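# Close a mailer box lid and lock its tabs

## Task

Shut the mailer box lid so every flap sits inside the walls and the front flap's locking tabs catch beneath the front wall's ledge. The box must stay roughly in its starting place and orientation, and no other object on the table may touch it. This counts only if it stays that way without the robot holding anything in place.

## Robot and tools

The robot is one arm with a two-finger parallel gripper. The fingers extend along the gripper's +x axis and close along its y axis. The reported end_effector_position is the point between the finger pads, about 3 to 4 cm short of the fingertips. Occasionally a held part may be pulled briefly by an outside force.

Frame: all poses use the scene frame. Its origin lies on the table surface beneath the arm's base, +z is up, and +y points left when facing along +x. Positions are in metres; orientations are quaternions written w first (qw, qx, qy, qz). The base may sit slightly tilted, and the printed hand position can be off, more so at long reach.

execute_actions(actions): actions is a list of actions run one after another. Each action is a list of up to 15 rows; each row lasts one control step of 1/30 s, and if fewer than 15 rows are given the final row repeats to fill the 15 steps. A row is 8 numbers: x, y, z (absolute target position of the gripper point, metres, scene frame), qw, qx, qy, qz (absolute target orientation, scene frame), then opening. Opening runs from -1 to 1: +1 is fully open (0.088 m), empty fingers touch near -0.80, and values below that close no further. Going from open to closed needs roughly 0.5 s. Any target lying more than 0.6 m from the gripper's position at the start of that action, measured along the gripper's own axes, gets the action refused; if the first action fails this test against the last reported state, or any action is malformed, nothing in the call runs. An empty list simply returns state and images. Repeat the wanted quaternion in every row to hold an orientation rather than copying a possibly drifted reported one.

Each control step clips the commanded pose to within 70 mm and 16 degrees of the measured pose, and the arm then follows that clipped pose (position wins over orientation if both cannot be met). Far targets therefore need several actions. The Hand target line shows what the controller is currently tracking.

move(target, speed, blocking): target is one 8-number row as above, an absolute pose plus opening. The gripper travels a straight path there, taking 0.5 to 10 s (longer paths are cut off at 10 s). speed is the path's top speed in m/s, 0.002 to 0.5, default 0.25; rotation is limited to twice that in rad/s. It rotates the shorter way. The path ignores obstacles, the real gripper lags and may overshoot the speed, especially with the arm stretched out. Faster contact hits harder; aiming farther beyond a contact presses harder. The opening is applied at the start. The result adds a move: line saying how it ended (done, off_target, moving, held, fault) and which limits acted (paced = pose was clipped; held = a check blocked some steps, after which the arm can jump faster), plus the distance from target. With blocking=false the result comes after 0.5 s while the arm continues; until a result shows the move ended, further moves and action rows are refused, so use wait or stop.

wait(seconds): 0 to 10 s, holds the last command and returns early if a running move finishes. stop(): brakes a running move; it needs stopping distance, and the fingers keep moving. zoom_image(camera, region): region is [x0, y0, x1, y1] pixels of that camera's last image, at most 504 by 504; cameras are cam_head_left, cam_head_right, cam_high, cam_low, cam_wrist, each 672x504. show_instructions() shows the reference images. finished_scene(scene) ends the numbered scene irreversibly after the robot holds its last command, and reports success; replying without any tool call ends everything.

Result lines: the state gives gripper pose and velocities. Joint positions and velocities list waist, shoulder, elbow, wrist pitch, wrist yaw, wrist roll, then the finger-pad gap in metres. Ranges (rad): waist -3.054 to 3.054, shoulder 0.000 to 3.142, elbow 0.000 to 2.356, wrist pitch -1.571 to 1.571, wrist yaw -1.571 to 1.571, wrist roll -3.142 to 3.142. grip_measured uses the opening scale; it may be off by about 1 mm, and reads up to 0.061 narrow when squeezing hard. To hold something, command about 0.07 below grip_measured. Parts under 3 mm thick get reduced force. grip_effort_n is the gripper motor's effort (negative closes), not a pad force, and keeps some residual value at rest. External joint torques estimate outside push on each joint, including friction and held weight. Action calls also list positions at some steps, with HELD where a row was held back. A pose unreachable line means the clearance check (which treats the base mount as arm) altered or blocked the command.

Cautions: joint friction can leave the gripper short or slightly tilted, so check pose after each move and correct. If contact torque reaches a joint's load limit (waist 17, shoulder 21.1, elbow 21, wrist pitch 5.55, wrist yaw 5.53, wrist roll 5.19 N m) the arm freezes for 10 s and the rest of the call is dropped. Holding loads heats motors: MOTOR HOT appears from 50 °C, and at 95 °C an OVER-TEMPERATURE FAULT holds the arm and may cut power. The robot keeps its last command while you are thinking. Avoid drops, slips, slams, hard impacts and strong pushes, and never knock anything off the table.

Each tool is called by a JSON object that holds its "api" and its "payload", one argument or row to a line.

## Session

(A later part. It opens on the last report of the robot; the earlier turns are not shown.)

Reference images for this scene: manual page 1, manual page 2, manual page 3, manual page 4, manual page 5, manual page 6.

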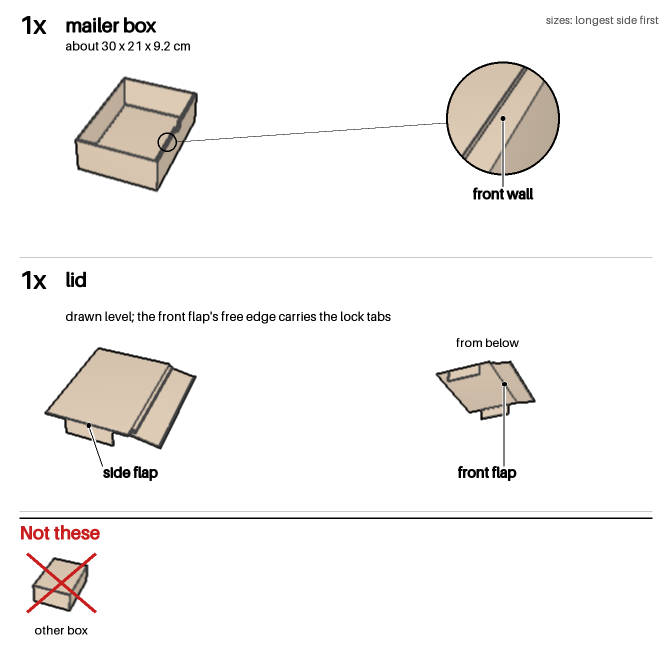

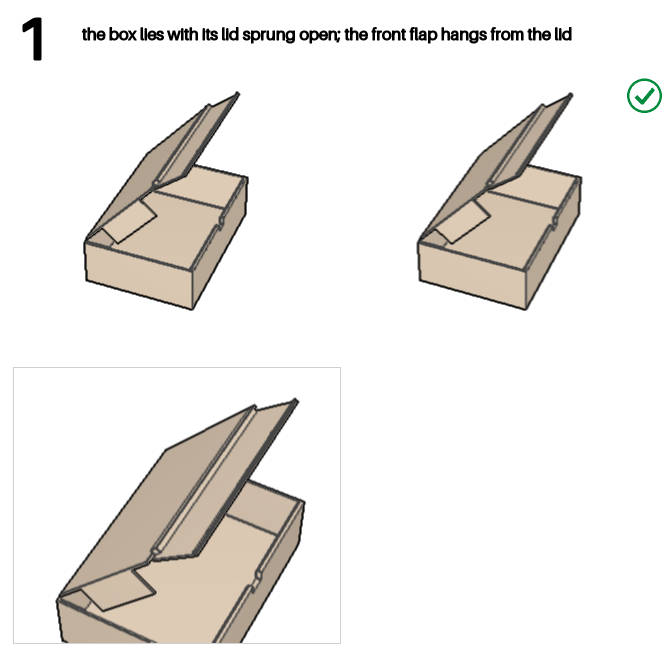

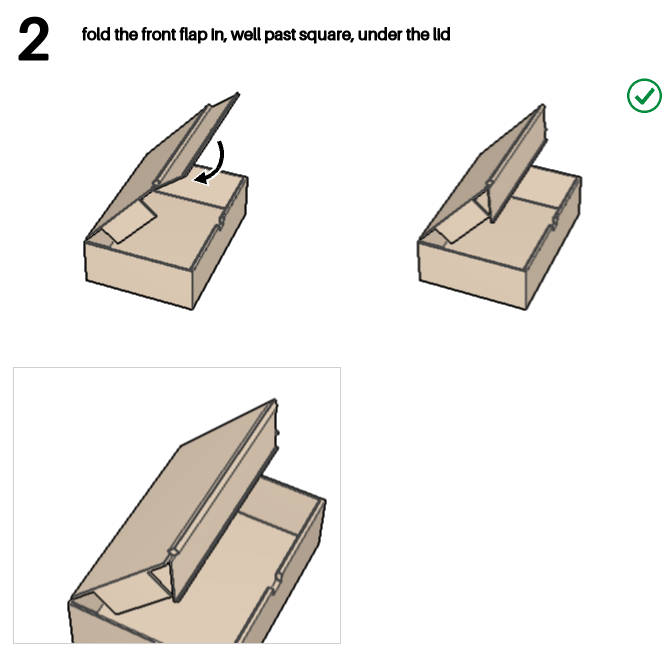

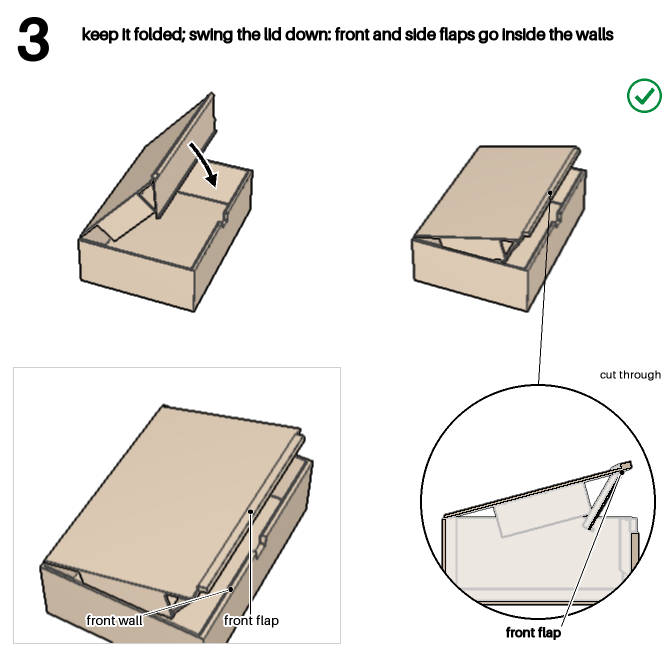

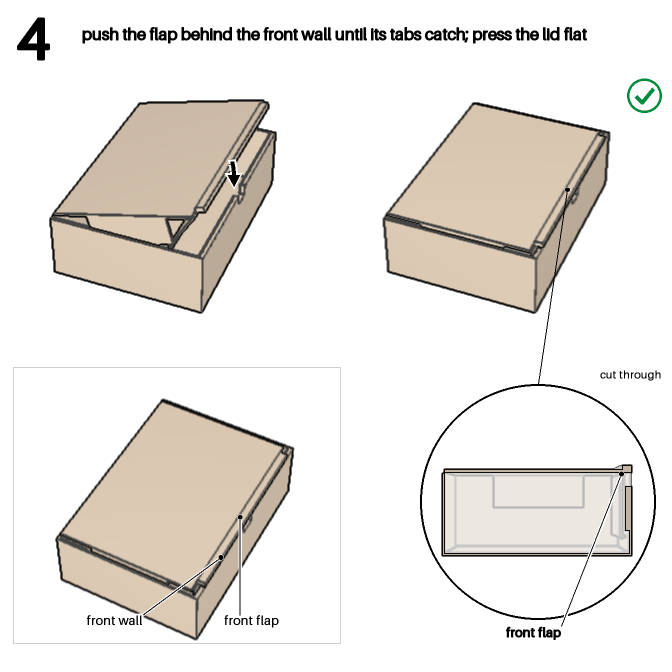

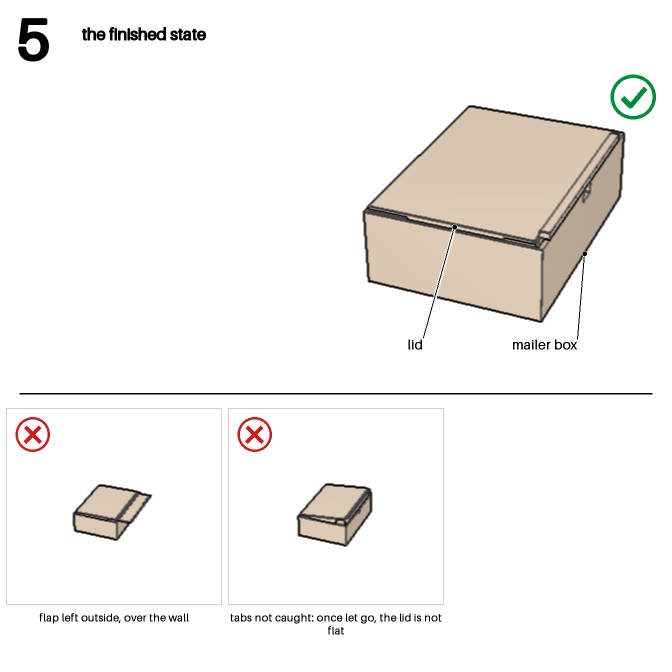

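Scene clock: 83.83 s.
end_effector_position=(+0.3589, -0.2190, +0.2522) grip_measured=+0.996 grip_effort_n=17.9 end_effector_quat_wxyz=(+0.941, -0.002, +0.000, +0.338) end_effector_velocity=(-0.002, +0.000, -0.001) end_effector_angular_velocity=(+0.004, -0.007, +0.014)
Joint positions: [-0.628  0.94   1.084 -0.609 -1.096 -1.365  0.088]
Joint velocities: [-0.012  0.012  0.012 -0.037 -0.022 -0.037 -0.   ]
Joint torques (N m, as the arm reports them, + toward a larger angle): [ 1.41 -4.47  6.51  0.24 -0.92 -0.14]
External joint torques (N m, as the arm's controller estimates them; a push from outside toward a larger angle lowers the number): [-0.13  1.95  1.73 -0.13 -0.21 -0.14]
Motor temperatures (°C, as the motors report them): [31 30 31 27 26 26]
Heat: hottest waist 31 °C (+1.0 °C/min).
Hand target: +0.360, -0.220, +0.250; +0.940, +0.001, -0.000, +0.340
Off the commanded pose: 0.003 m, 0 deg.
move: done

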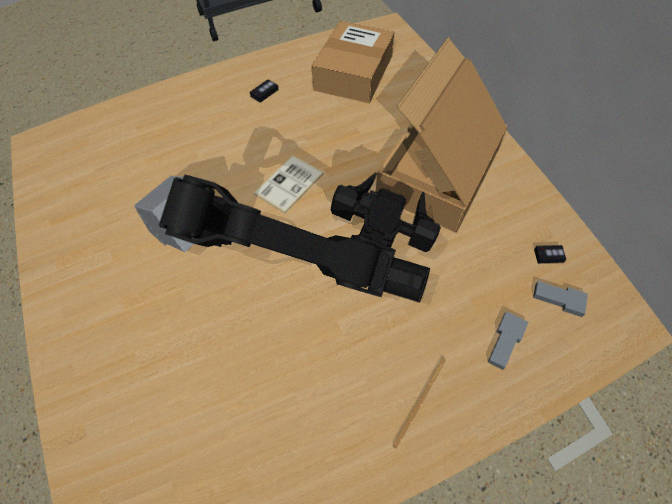

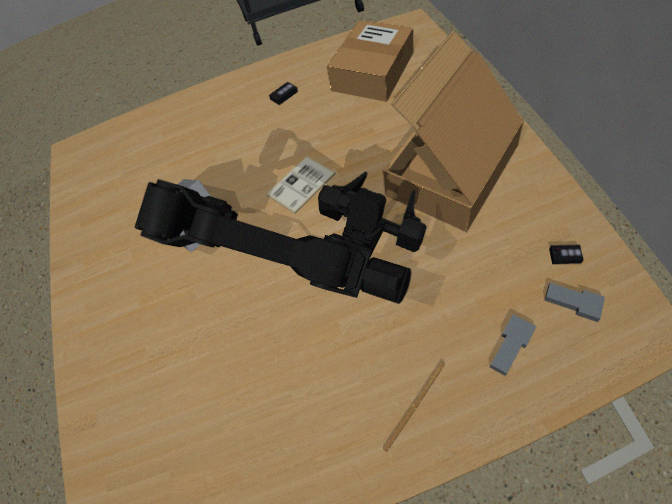

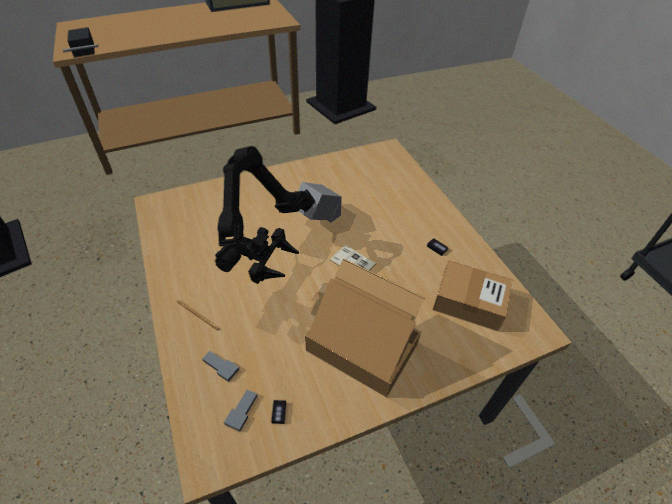

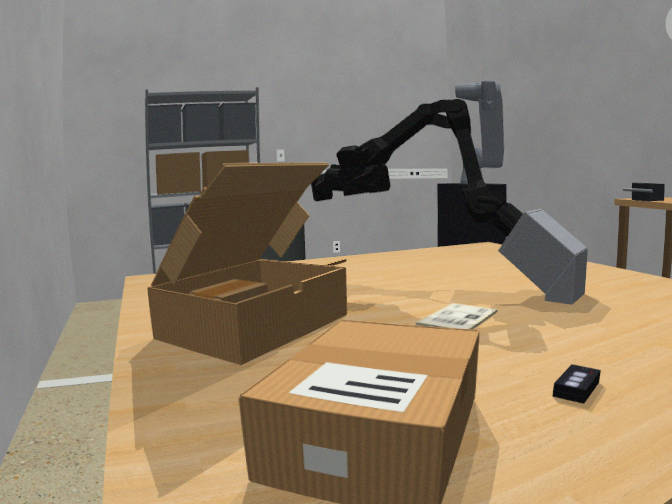

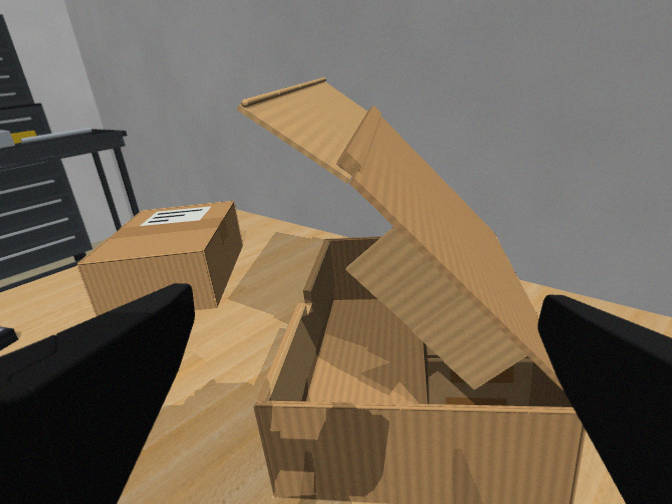

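{"api": "move", "payload": {
  "target": [0.40,-0.07,0.37,0.81,-0.516,-0.148,0.233,1]
}}

{"api": "move", "payload": {
  "target": [0.474,-0.026,0.365,0.81,-0.516,-0.148,0.233,1],
  "speed": 0.12
}}

{"api": "move", "payload": {
  "target": [0.4887,-0.049,0.357,0.81,-0.516,-0.148,0.233,1],
  "speed": 0.04
}}

{"api": "move", "payload": {
  "target": [0.5126,-0.0875,0.382,0.852,-0.444,-0.127,0.245,1],
  "speed": 0.04
}}

Scene clock: 103.87 s.
end_effector_position=(+0.4010, -0.0738, +0.3721) grip_measured=+0.996 grip_effort_n=17.4 end_effector_quat_wxyz=(+0.813, -0.514, -0.150, +0.230) end_effector_velocity=(-0.002, +0.004, +0.000) end_effector_angular_velocity=(-0.010, -0.003, +0.012)
Joint positions: [ 0.586  0.961  0.826  0.041  0.145 -2.07   0.088]
Joint velocities: [ 0.012  0.002 -0.002 -0.007  0.007 -0.007 -0.   ]
Joint torques (N m, as the arm reports them, + toward a larger angle): [ 3.03  0.21  3.95  1.27 -0.38 -0.04]
External joint torques (N m, as the arm's controller estimates them; a push from outside toward a larger angle lowers the number): [ 0.15  0.68 -0.21  0.19  0.2  -0.1 ]
Motor temperatures (°C, as the motors report them): [30 31 31 27 26 26]
Heat: hottest shoulder 31 °C (+0.0 °C/min).
Hand target: +0.400, -0.070, +0.369; +0.810, -0.518, -0.148, +0.234
Off the commanded pose: 0.004 m, 1 deg.
move: done

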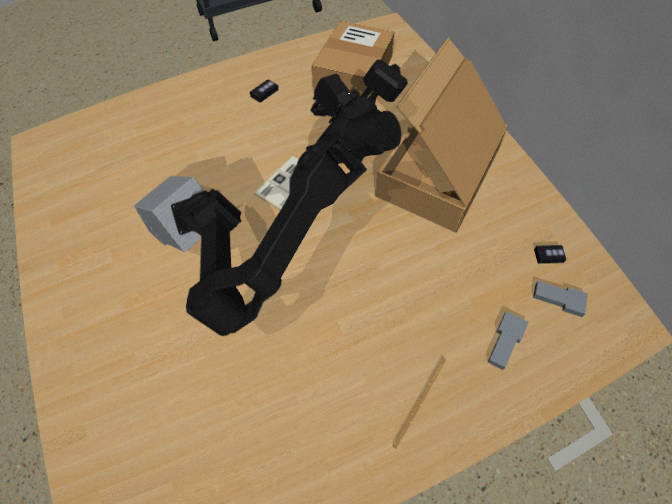

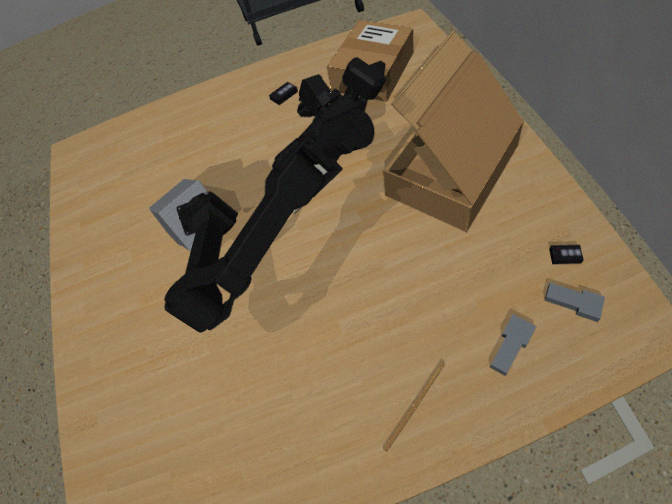

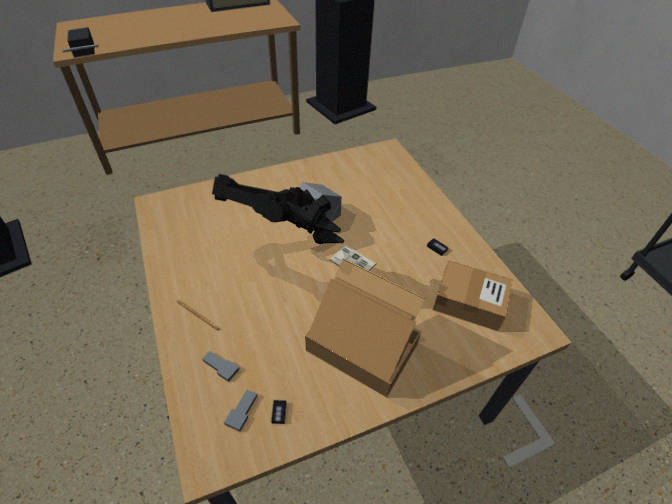

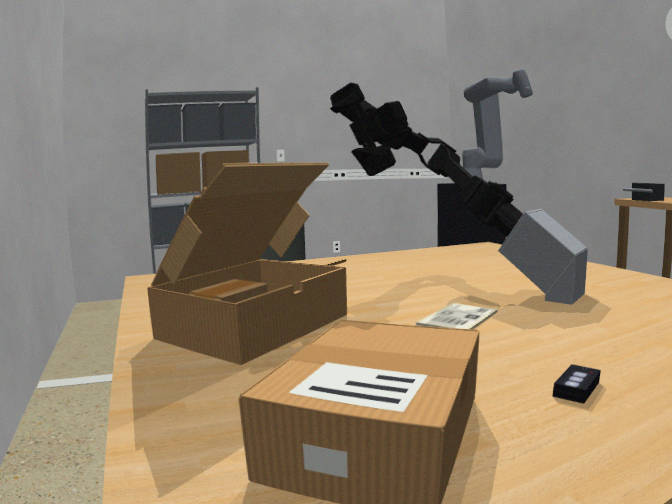

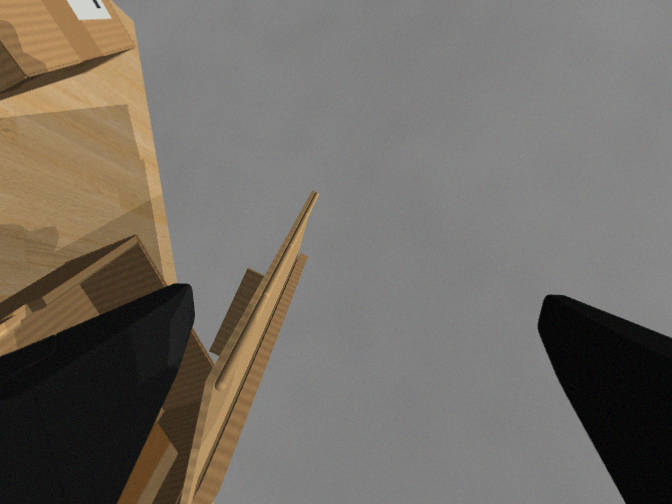

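Scene clock: 105.13 s.
end_effector_position=(+0.4715, -0.0259, +0.3650) grip_measured=+0.996 grip_effort_n=17.4 end_effector_quat_wxyz=(+0.811, -0.515, -0.148, +0.235) end_effector_velocity=(+0.000, +0.005, -0.003) end_effector_angular_velocity=(-0.010, +0.001, +0.017)
Joint positions: [ 0.528  1.31   0.969  0.238  0.091 -2.076  0.088]
Joint velocities: [-0.002  0.012  0.002 -0.007 -0.007 -0.007  0.   ]
Joint torques (N m, as the arm reports them, + toward a larger angle): [ 4.66 -1.28  5.96  1.25 -0.83 -0.05]
External joint torques (N m, as the arm's controller estimates them; a push from outside toward a larger angle lowers the number): [-0.23  0.87  1.67  0.19 -0.25 -0.11]
Motor temperatures (°C, as the motors report them): [30 31 31 27 26 26]
Heat: hottest shoulder 31 °C (+0.0 °C/min).
Hand target: +0.474, -0.026, +0.365; +0.811, -0.516, -0.148, +0.233
Off the commanded pose: 0.002 m, 0 deg.
move: done

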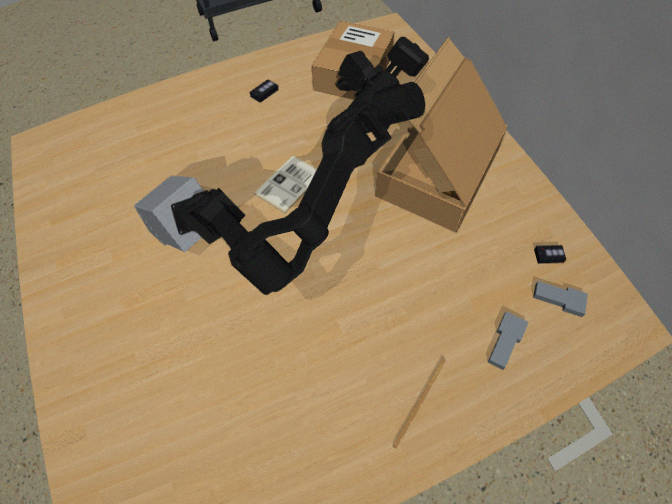

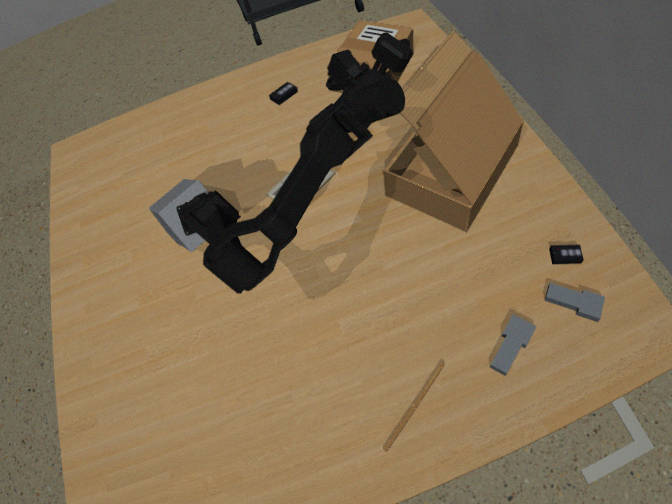

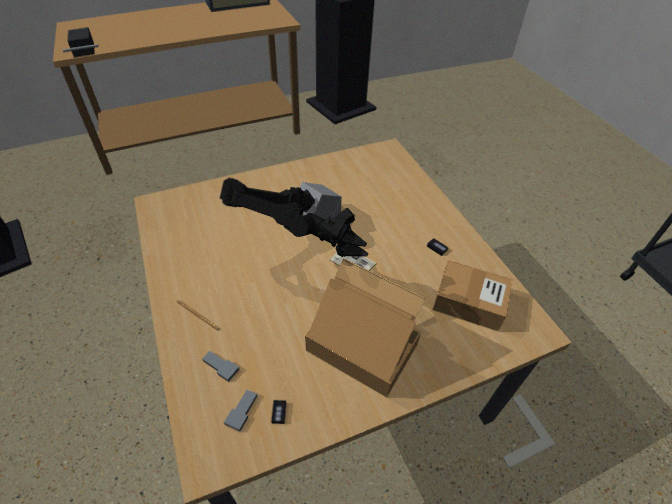

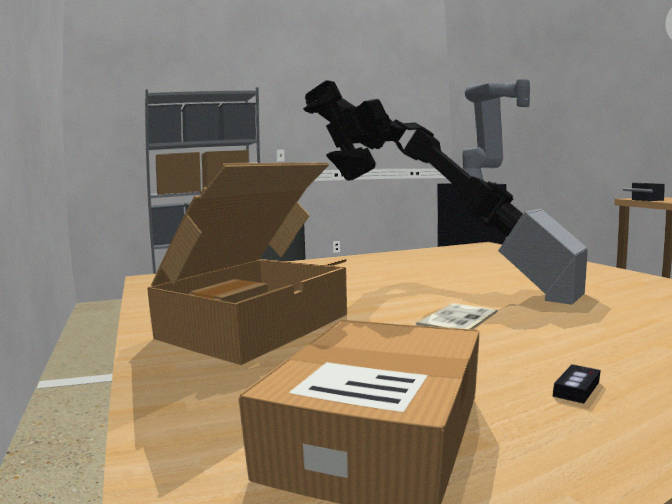

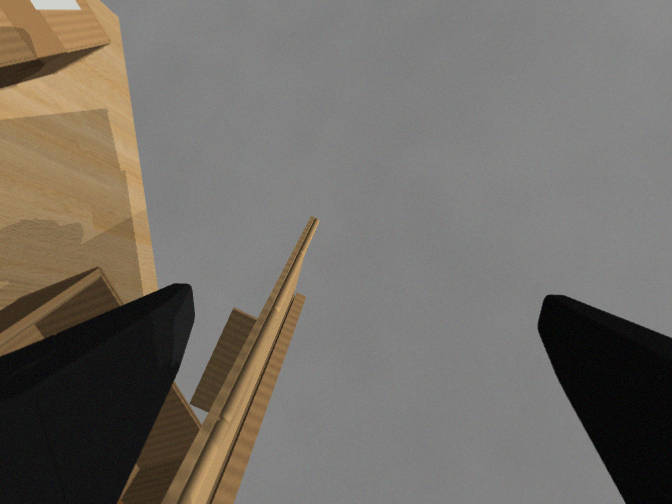

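Scene clock: 106.20 s.
end_effector_position=(+0.4864, -0.0487, +0.3587) grip_measured=+0.996 grip_effort_n=17.4 end_effector_quat_wxyz=(+0.812, -0.514, -0.149, +0.232) end_effector_velocity=(-0.001, +0.001, -0.003) end_effector_angular_velocity=(-0.011, +0.005, +0.014)
Joint positions: [ 0.449  1.31   1.038  0.176  0.01  -2.083  0.088]
Joint velocities: [-0.007 -0.002  0.002 -0.022 -0.007 -0.007 -0.   ]
Joint torques (N m, as the arm reports them, + toward a larger angle): [ 4.67 -1.48  6.01  0.88 -0.73 -0.07]
External joint torques (N m, as the arm's controller estimates them; a push from outside toward a larger angle lowers the number): [-0.29  1.09  1.77 -0.17 -0.14 -0.13]
Motor temperatures (°C, as the motors report them): [30 30 31 27 26 26]
Heat: hottest elbow 31 °C (+0.0 °C/min).
Hand target: +0.489, -0.049, +0.357; +0.811, -0.516, -0.148, +0.233
Off the commanded pose: 0.003 m, 0 deg.
move: done

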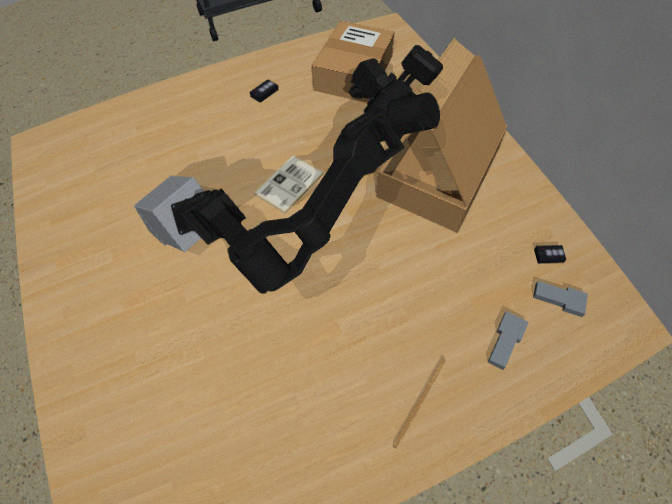

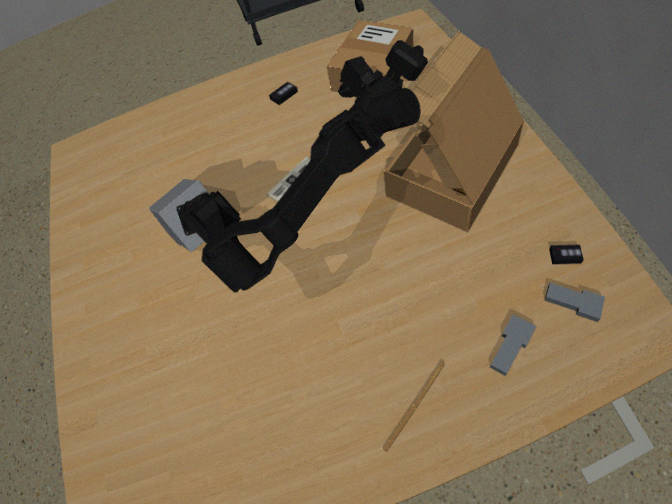

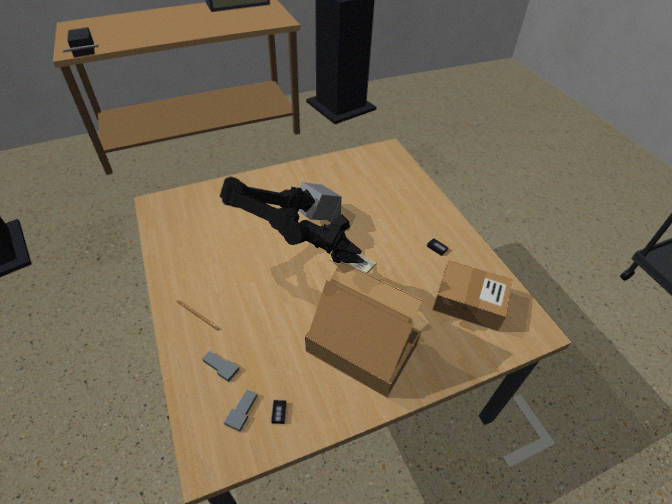

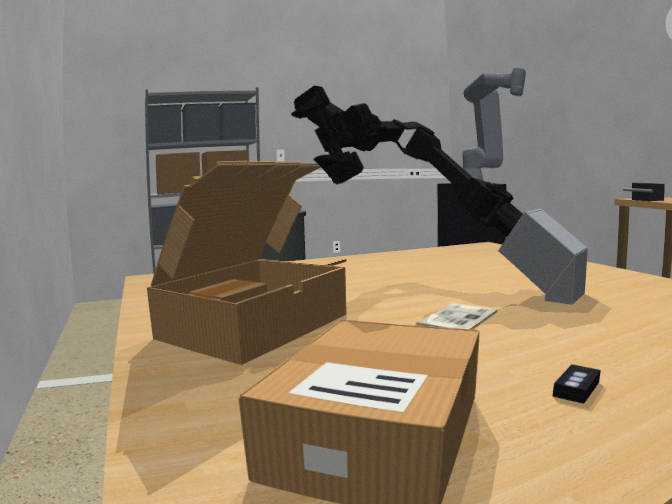

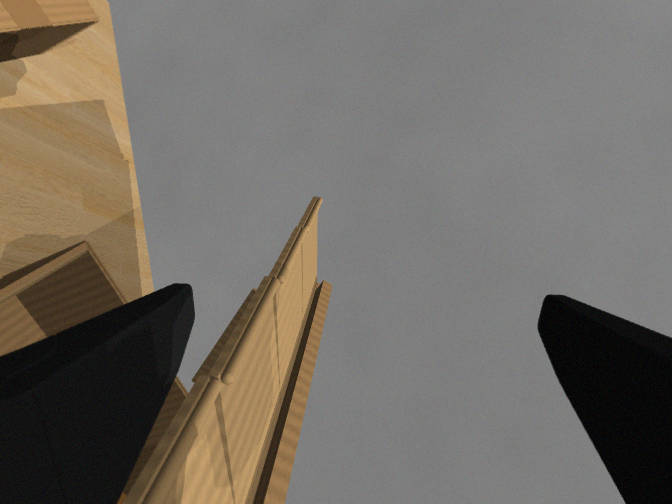

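Scene clock: 108.63 s.
end_effector_position=(+0.5105, -0.0876, +0.3841) grip_measured=+0.996 grip_effort_n=17.4 end_effector_quat_wxyz=(+0.852, -0.446, -0.130, +0.243) end_effector_velocity=(-0.001, +0.002, -0.001) end_effector_angular_velocity=(+0.016, +0.017, +0.017)
Joint positions: [ 0.428  1.342  1.266 -0.019 -0.011 -1.921  0.088]
Joint velocities: [-0.002  0.002  0.007 -0.022 -0.007  0.022 -0.   ]
Joint torques (N m, as the arm reports them, + toward a larger angle): [ 4.91 -1.66  5.87  0.86 -0.74  0.22]
External joint torques (N m, as the arm's controller estimates them; a push from outside toward a larger angle lowers the number): [-0.22  1.07  1.73 -0.19 -0.14  0.16]
Motor temperatures (°C, as the motors report them): [30 30 31 27 26 26]
Heat: hottest elbow 31 °C (+0.0 °C/min).
Hand target: +0.513, -0.088, +0.382; +0.852, -0.444, -0.127, +0.245
Off the commanded pose: 0.003 m, 0 deg.
move: done

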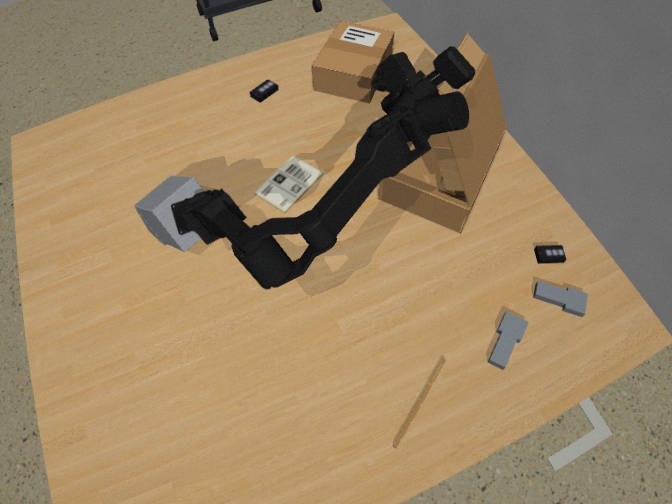

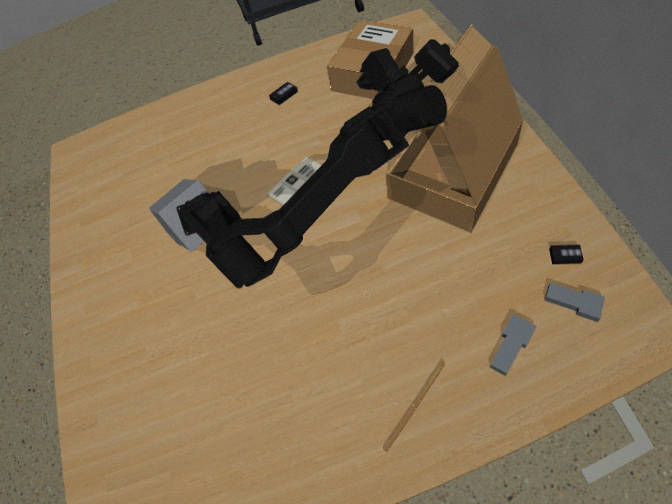

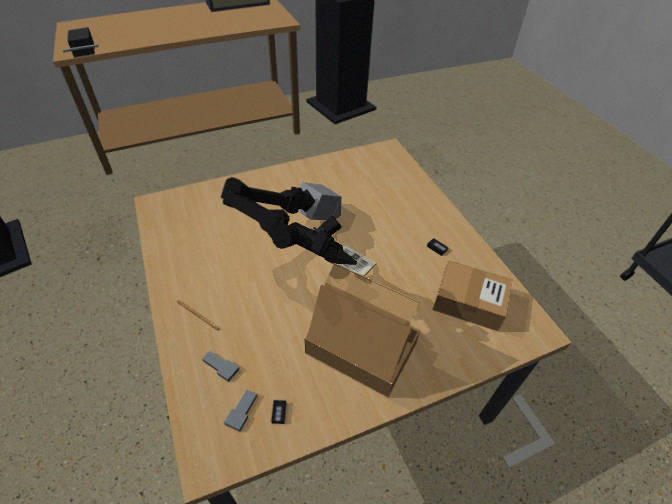

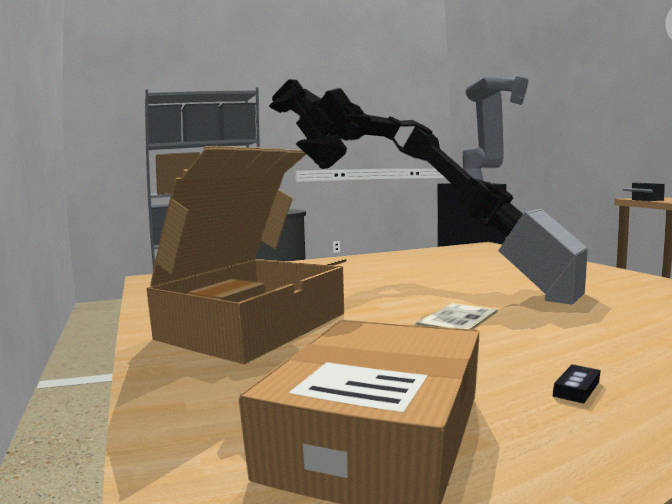

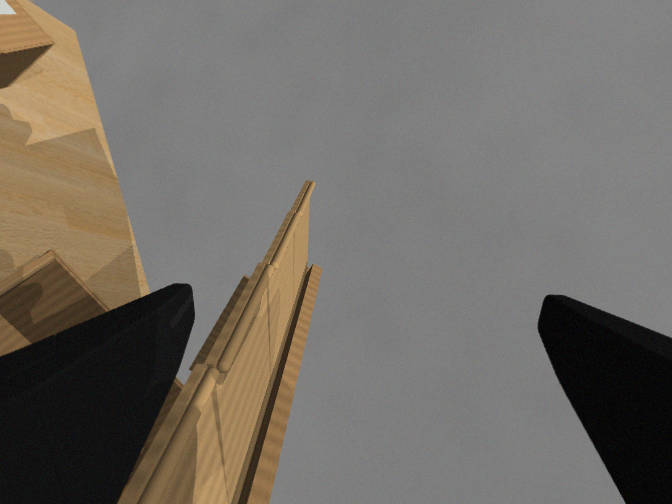

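{"api": "move", "payload": {
  "target": [0.507,-0.078,0.335,0.852,-0.444,-0.127,0.245,1],
  "speed": 0.03
}}

{"api": "move", "payload": {
  "target": [0.507,-0.078,0.295,0.852,-0.444,-0.127,0.245,1],
  "speed": 0.03
}}

Scene clock: 115.03 s.
end_effector_position=(+0.5081, -0.0777, +0.3379) grip_measured=+0.996 grip_effort_n=17.4 end_effector_quat_wxyz=(+0.853, -0.442, -0.128, +0.245) end_effector_velocity=(-0.001, +0.000, -0.006) end_effector_angular_velocity=(-0.010, +0.007, +0.007)
Joint positions: [ 0.312  1.337  1.127  0.109 -0.125 -1.923  0.088]
Joint velocities: [-0.012 -0.002 -0.007 -0.007 -0.007 -0.007 -0.   ]
Joint torques (N m, as the arm reports them, + toward a larger angle): [ 4.9  -3.46  4.01  1.28 -0.75 -0.1 ]
External joint torques (N m, as the arm's controller estimates them; a push from outside toward a larger angle lowers the number): [-0.18  0.05 -0.2   0.26 -0.15 -0.15]
Motor temperatures (°C, as the motors report them): [31 30 31 27 26 26]
Heat: hottest waist 31 °C (+0.0 °C/min).
Hand target: +0.507, -0.078, +0.335; +0.852, -0.444, -0.127, +0.245
Off the commanded pose: 0.003 m, 0 deg.
move: done

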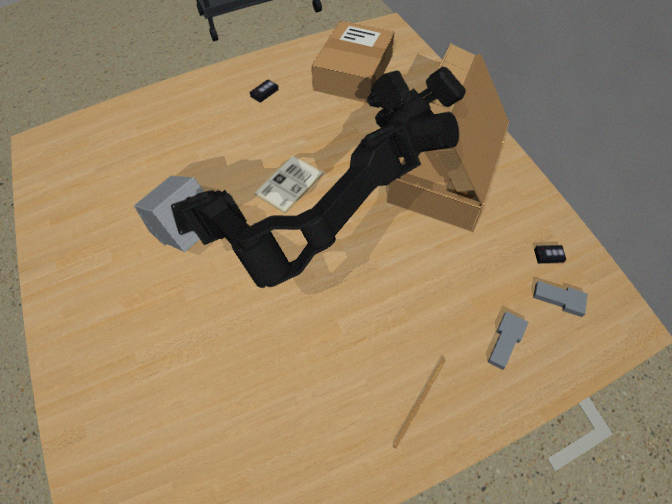

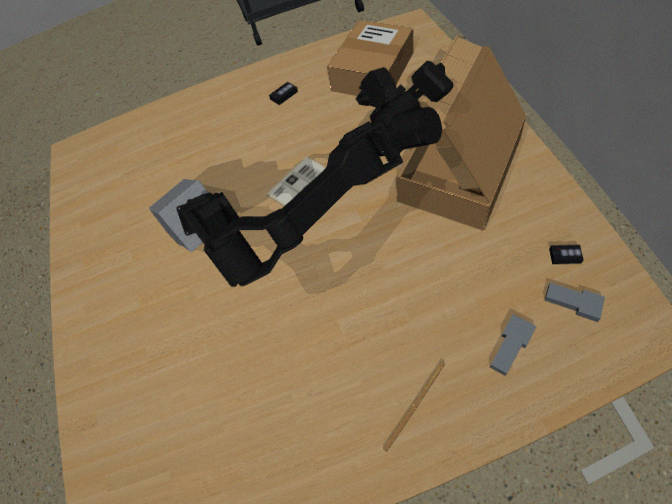

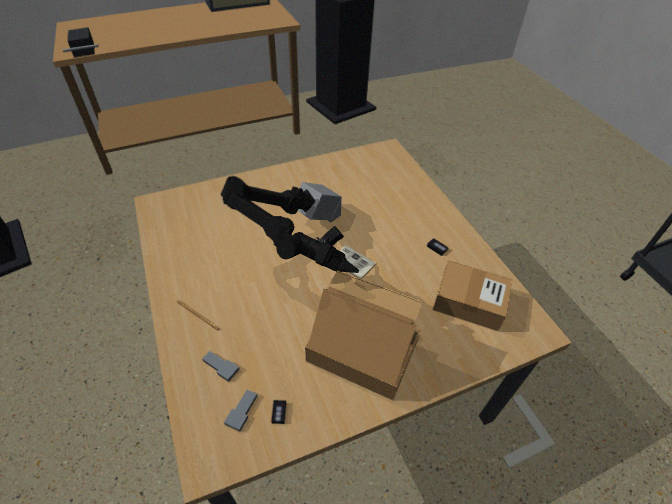

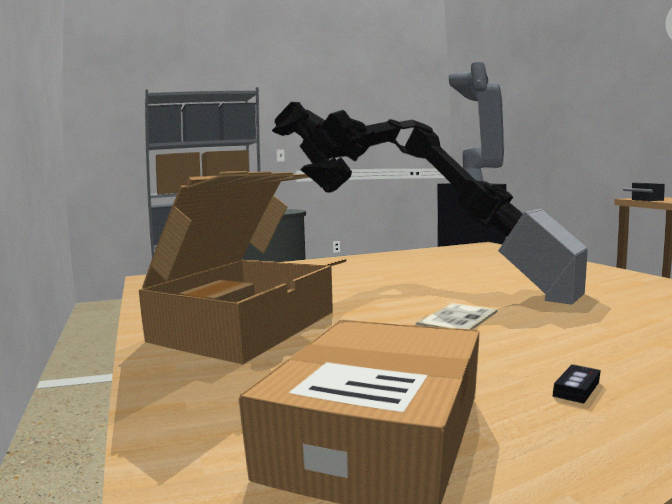

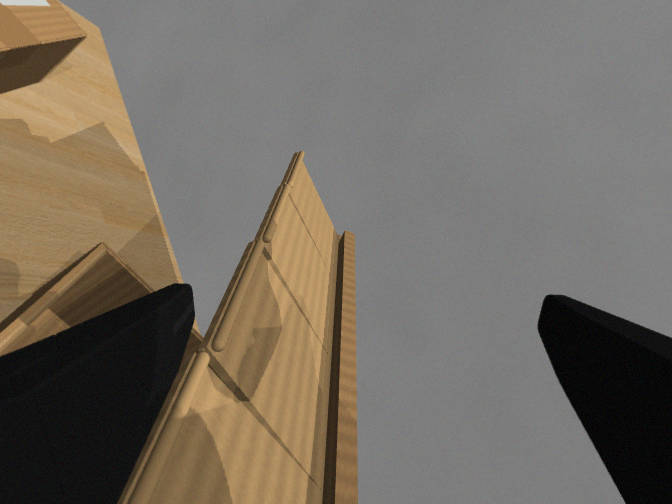

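Scene clock: 116.80 s.
end_effector_position=(+0.5073, -0.0825, +0.3009) grip_measured=+0.996 grip_effort_n=17.4 end_effector_quat_wxyz=(+0.854, -0.443, -0.129, +0.239) end_effector_velocity=(-0.001, -0.000, -0.003) end_effector_angular_velocity=(-0.006, +0.001, +0.006)
Joint positions: [ 0.195  1.34   1.048  0.202 -0.241 -1.935  0.088]
Joint velocities: [-0.007 -0.002 -0.002 -0.007 -0.007 -0.007 -0.   ]
Joint torques (N m, as the arm reports them, + toward a larger angle): [ 4.84 -2.82  3.99  1.26 -0.77 -0.11]
External joint torques (N m, as the arm's controller estimates them; a push from outside toward a larger angle lowers the number): [-0.22  1.34 -0.16  0.26 -0.16 -0.17]
Motor temperatures (°C, as the motors report them): [31 30 31 27 26 26]
Heat: hottest waist 31 °C (+0.0 °C/min).
Hand target: +0.507, -0.078, +0.295; +0.852, -0.444, -0.127, +0.245
Off the commanded pose: 0.007 m, 1 deg.
move: done

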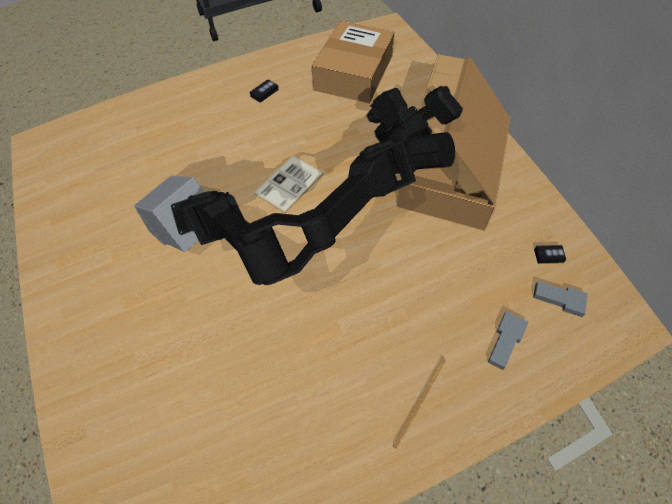

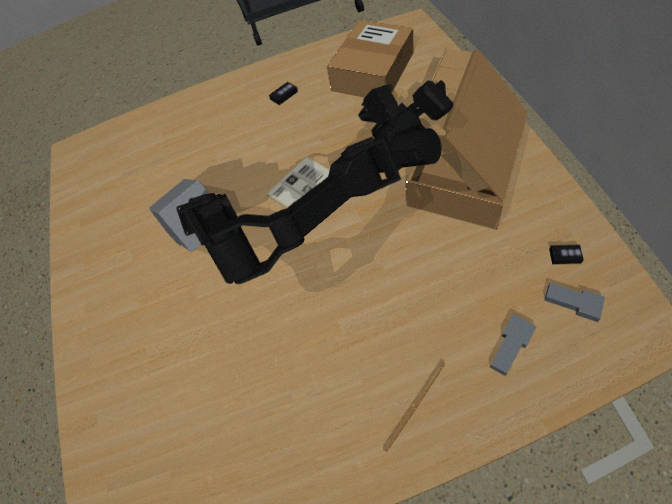

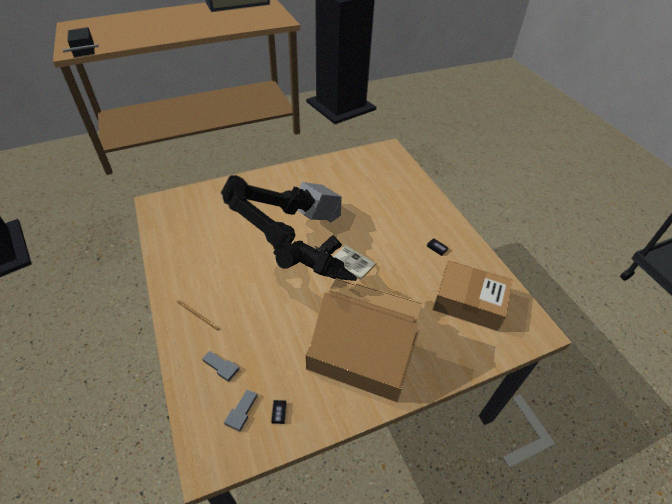

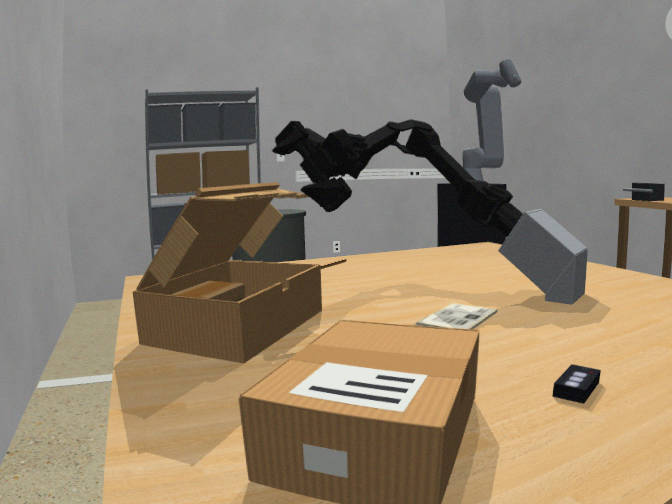

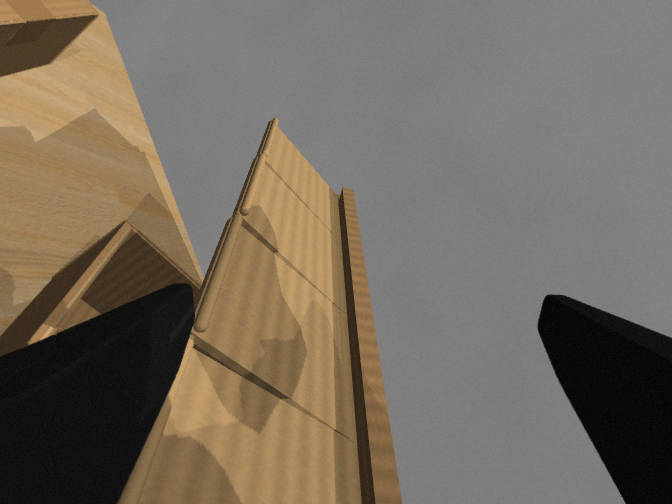

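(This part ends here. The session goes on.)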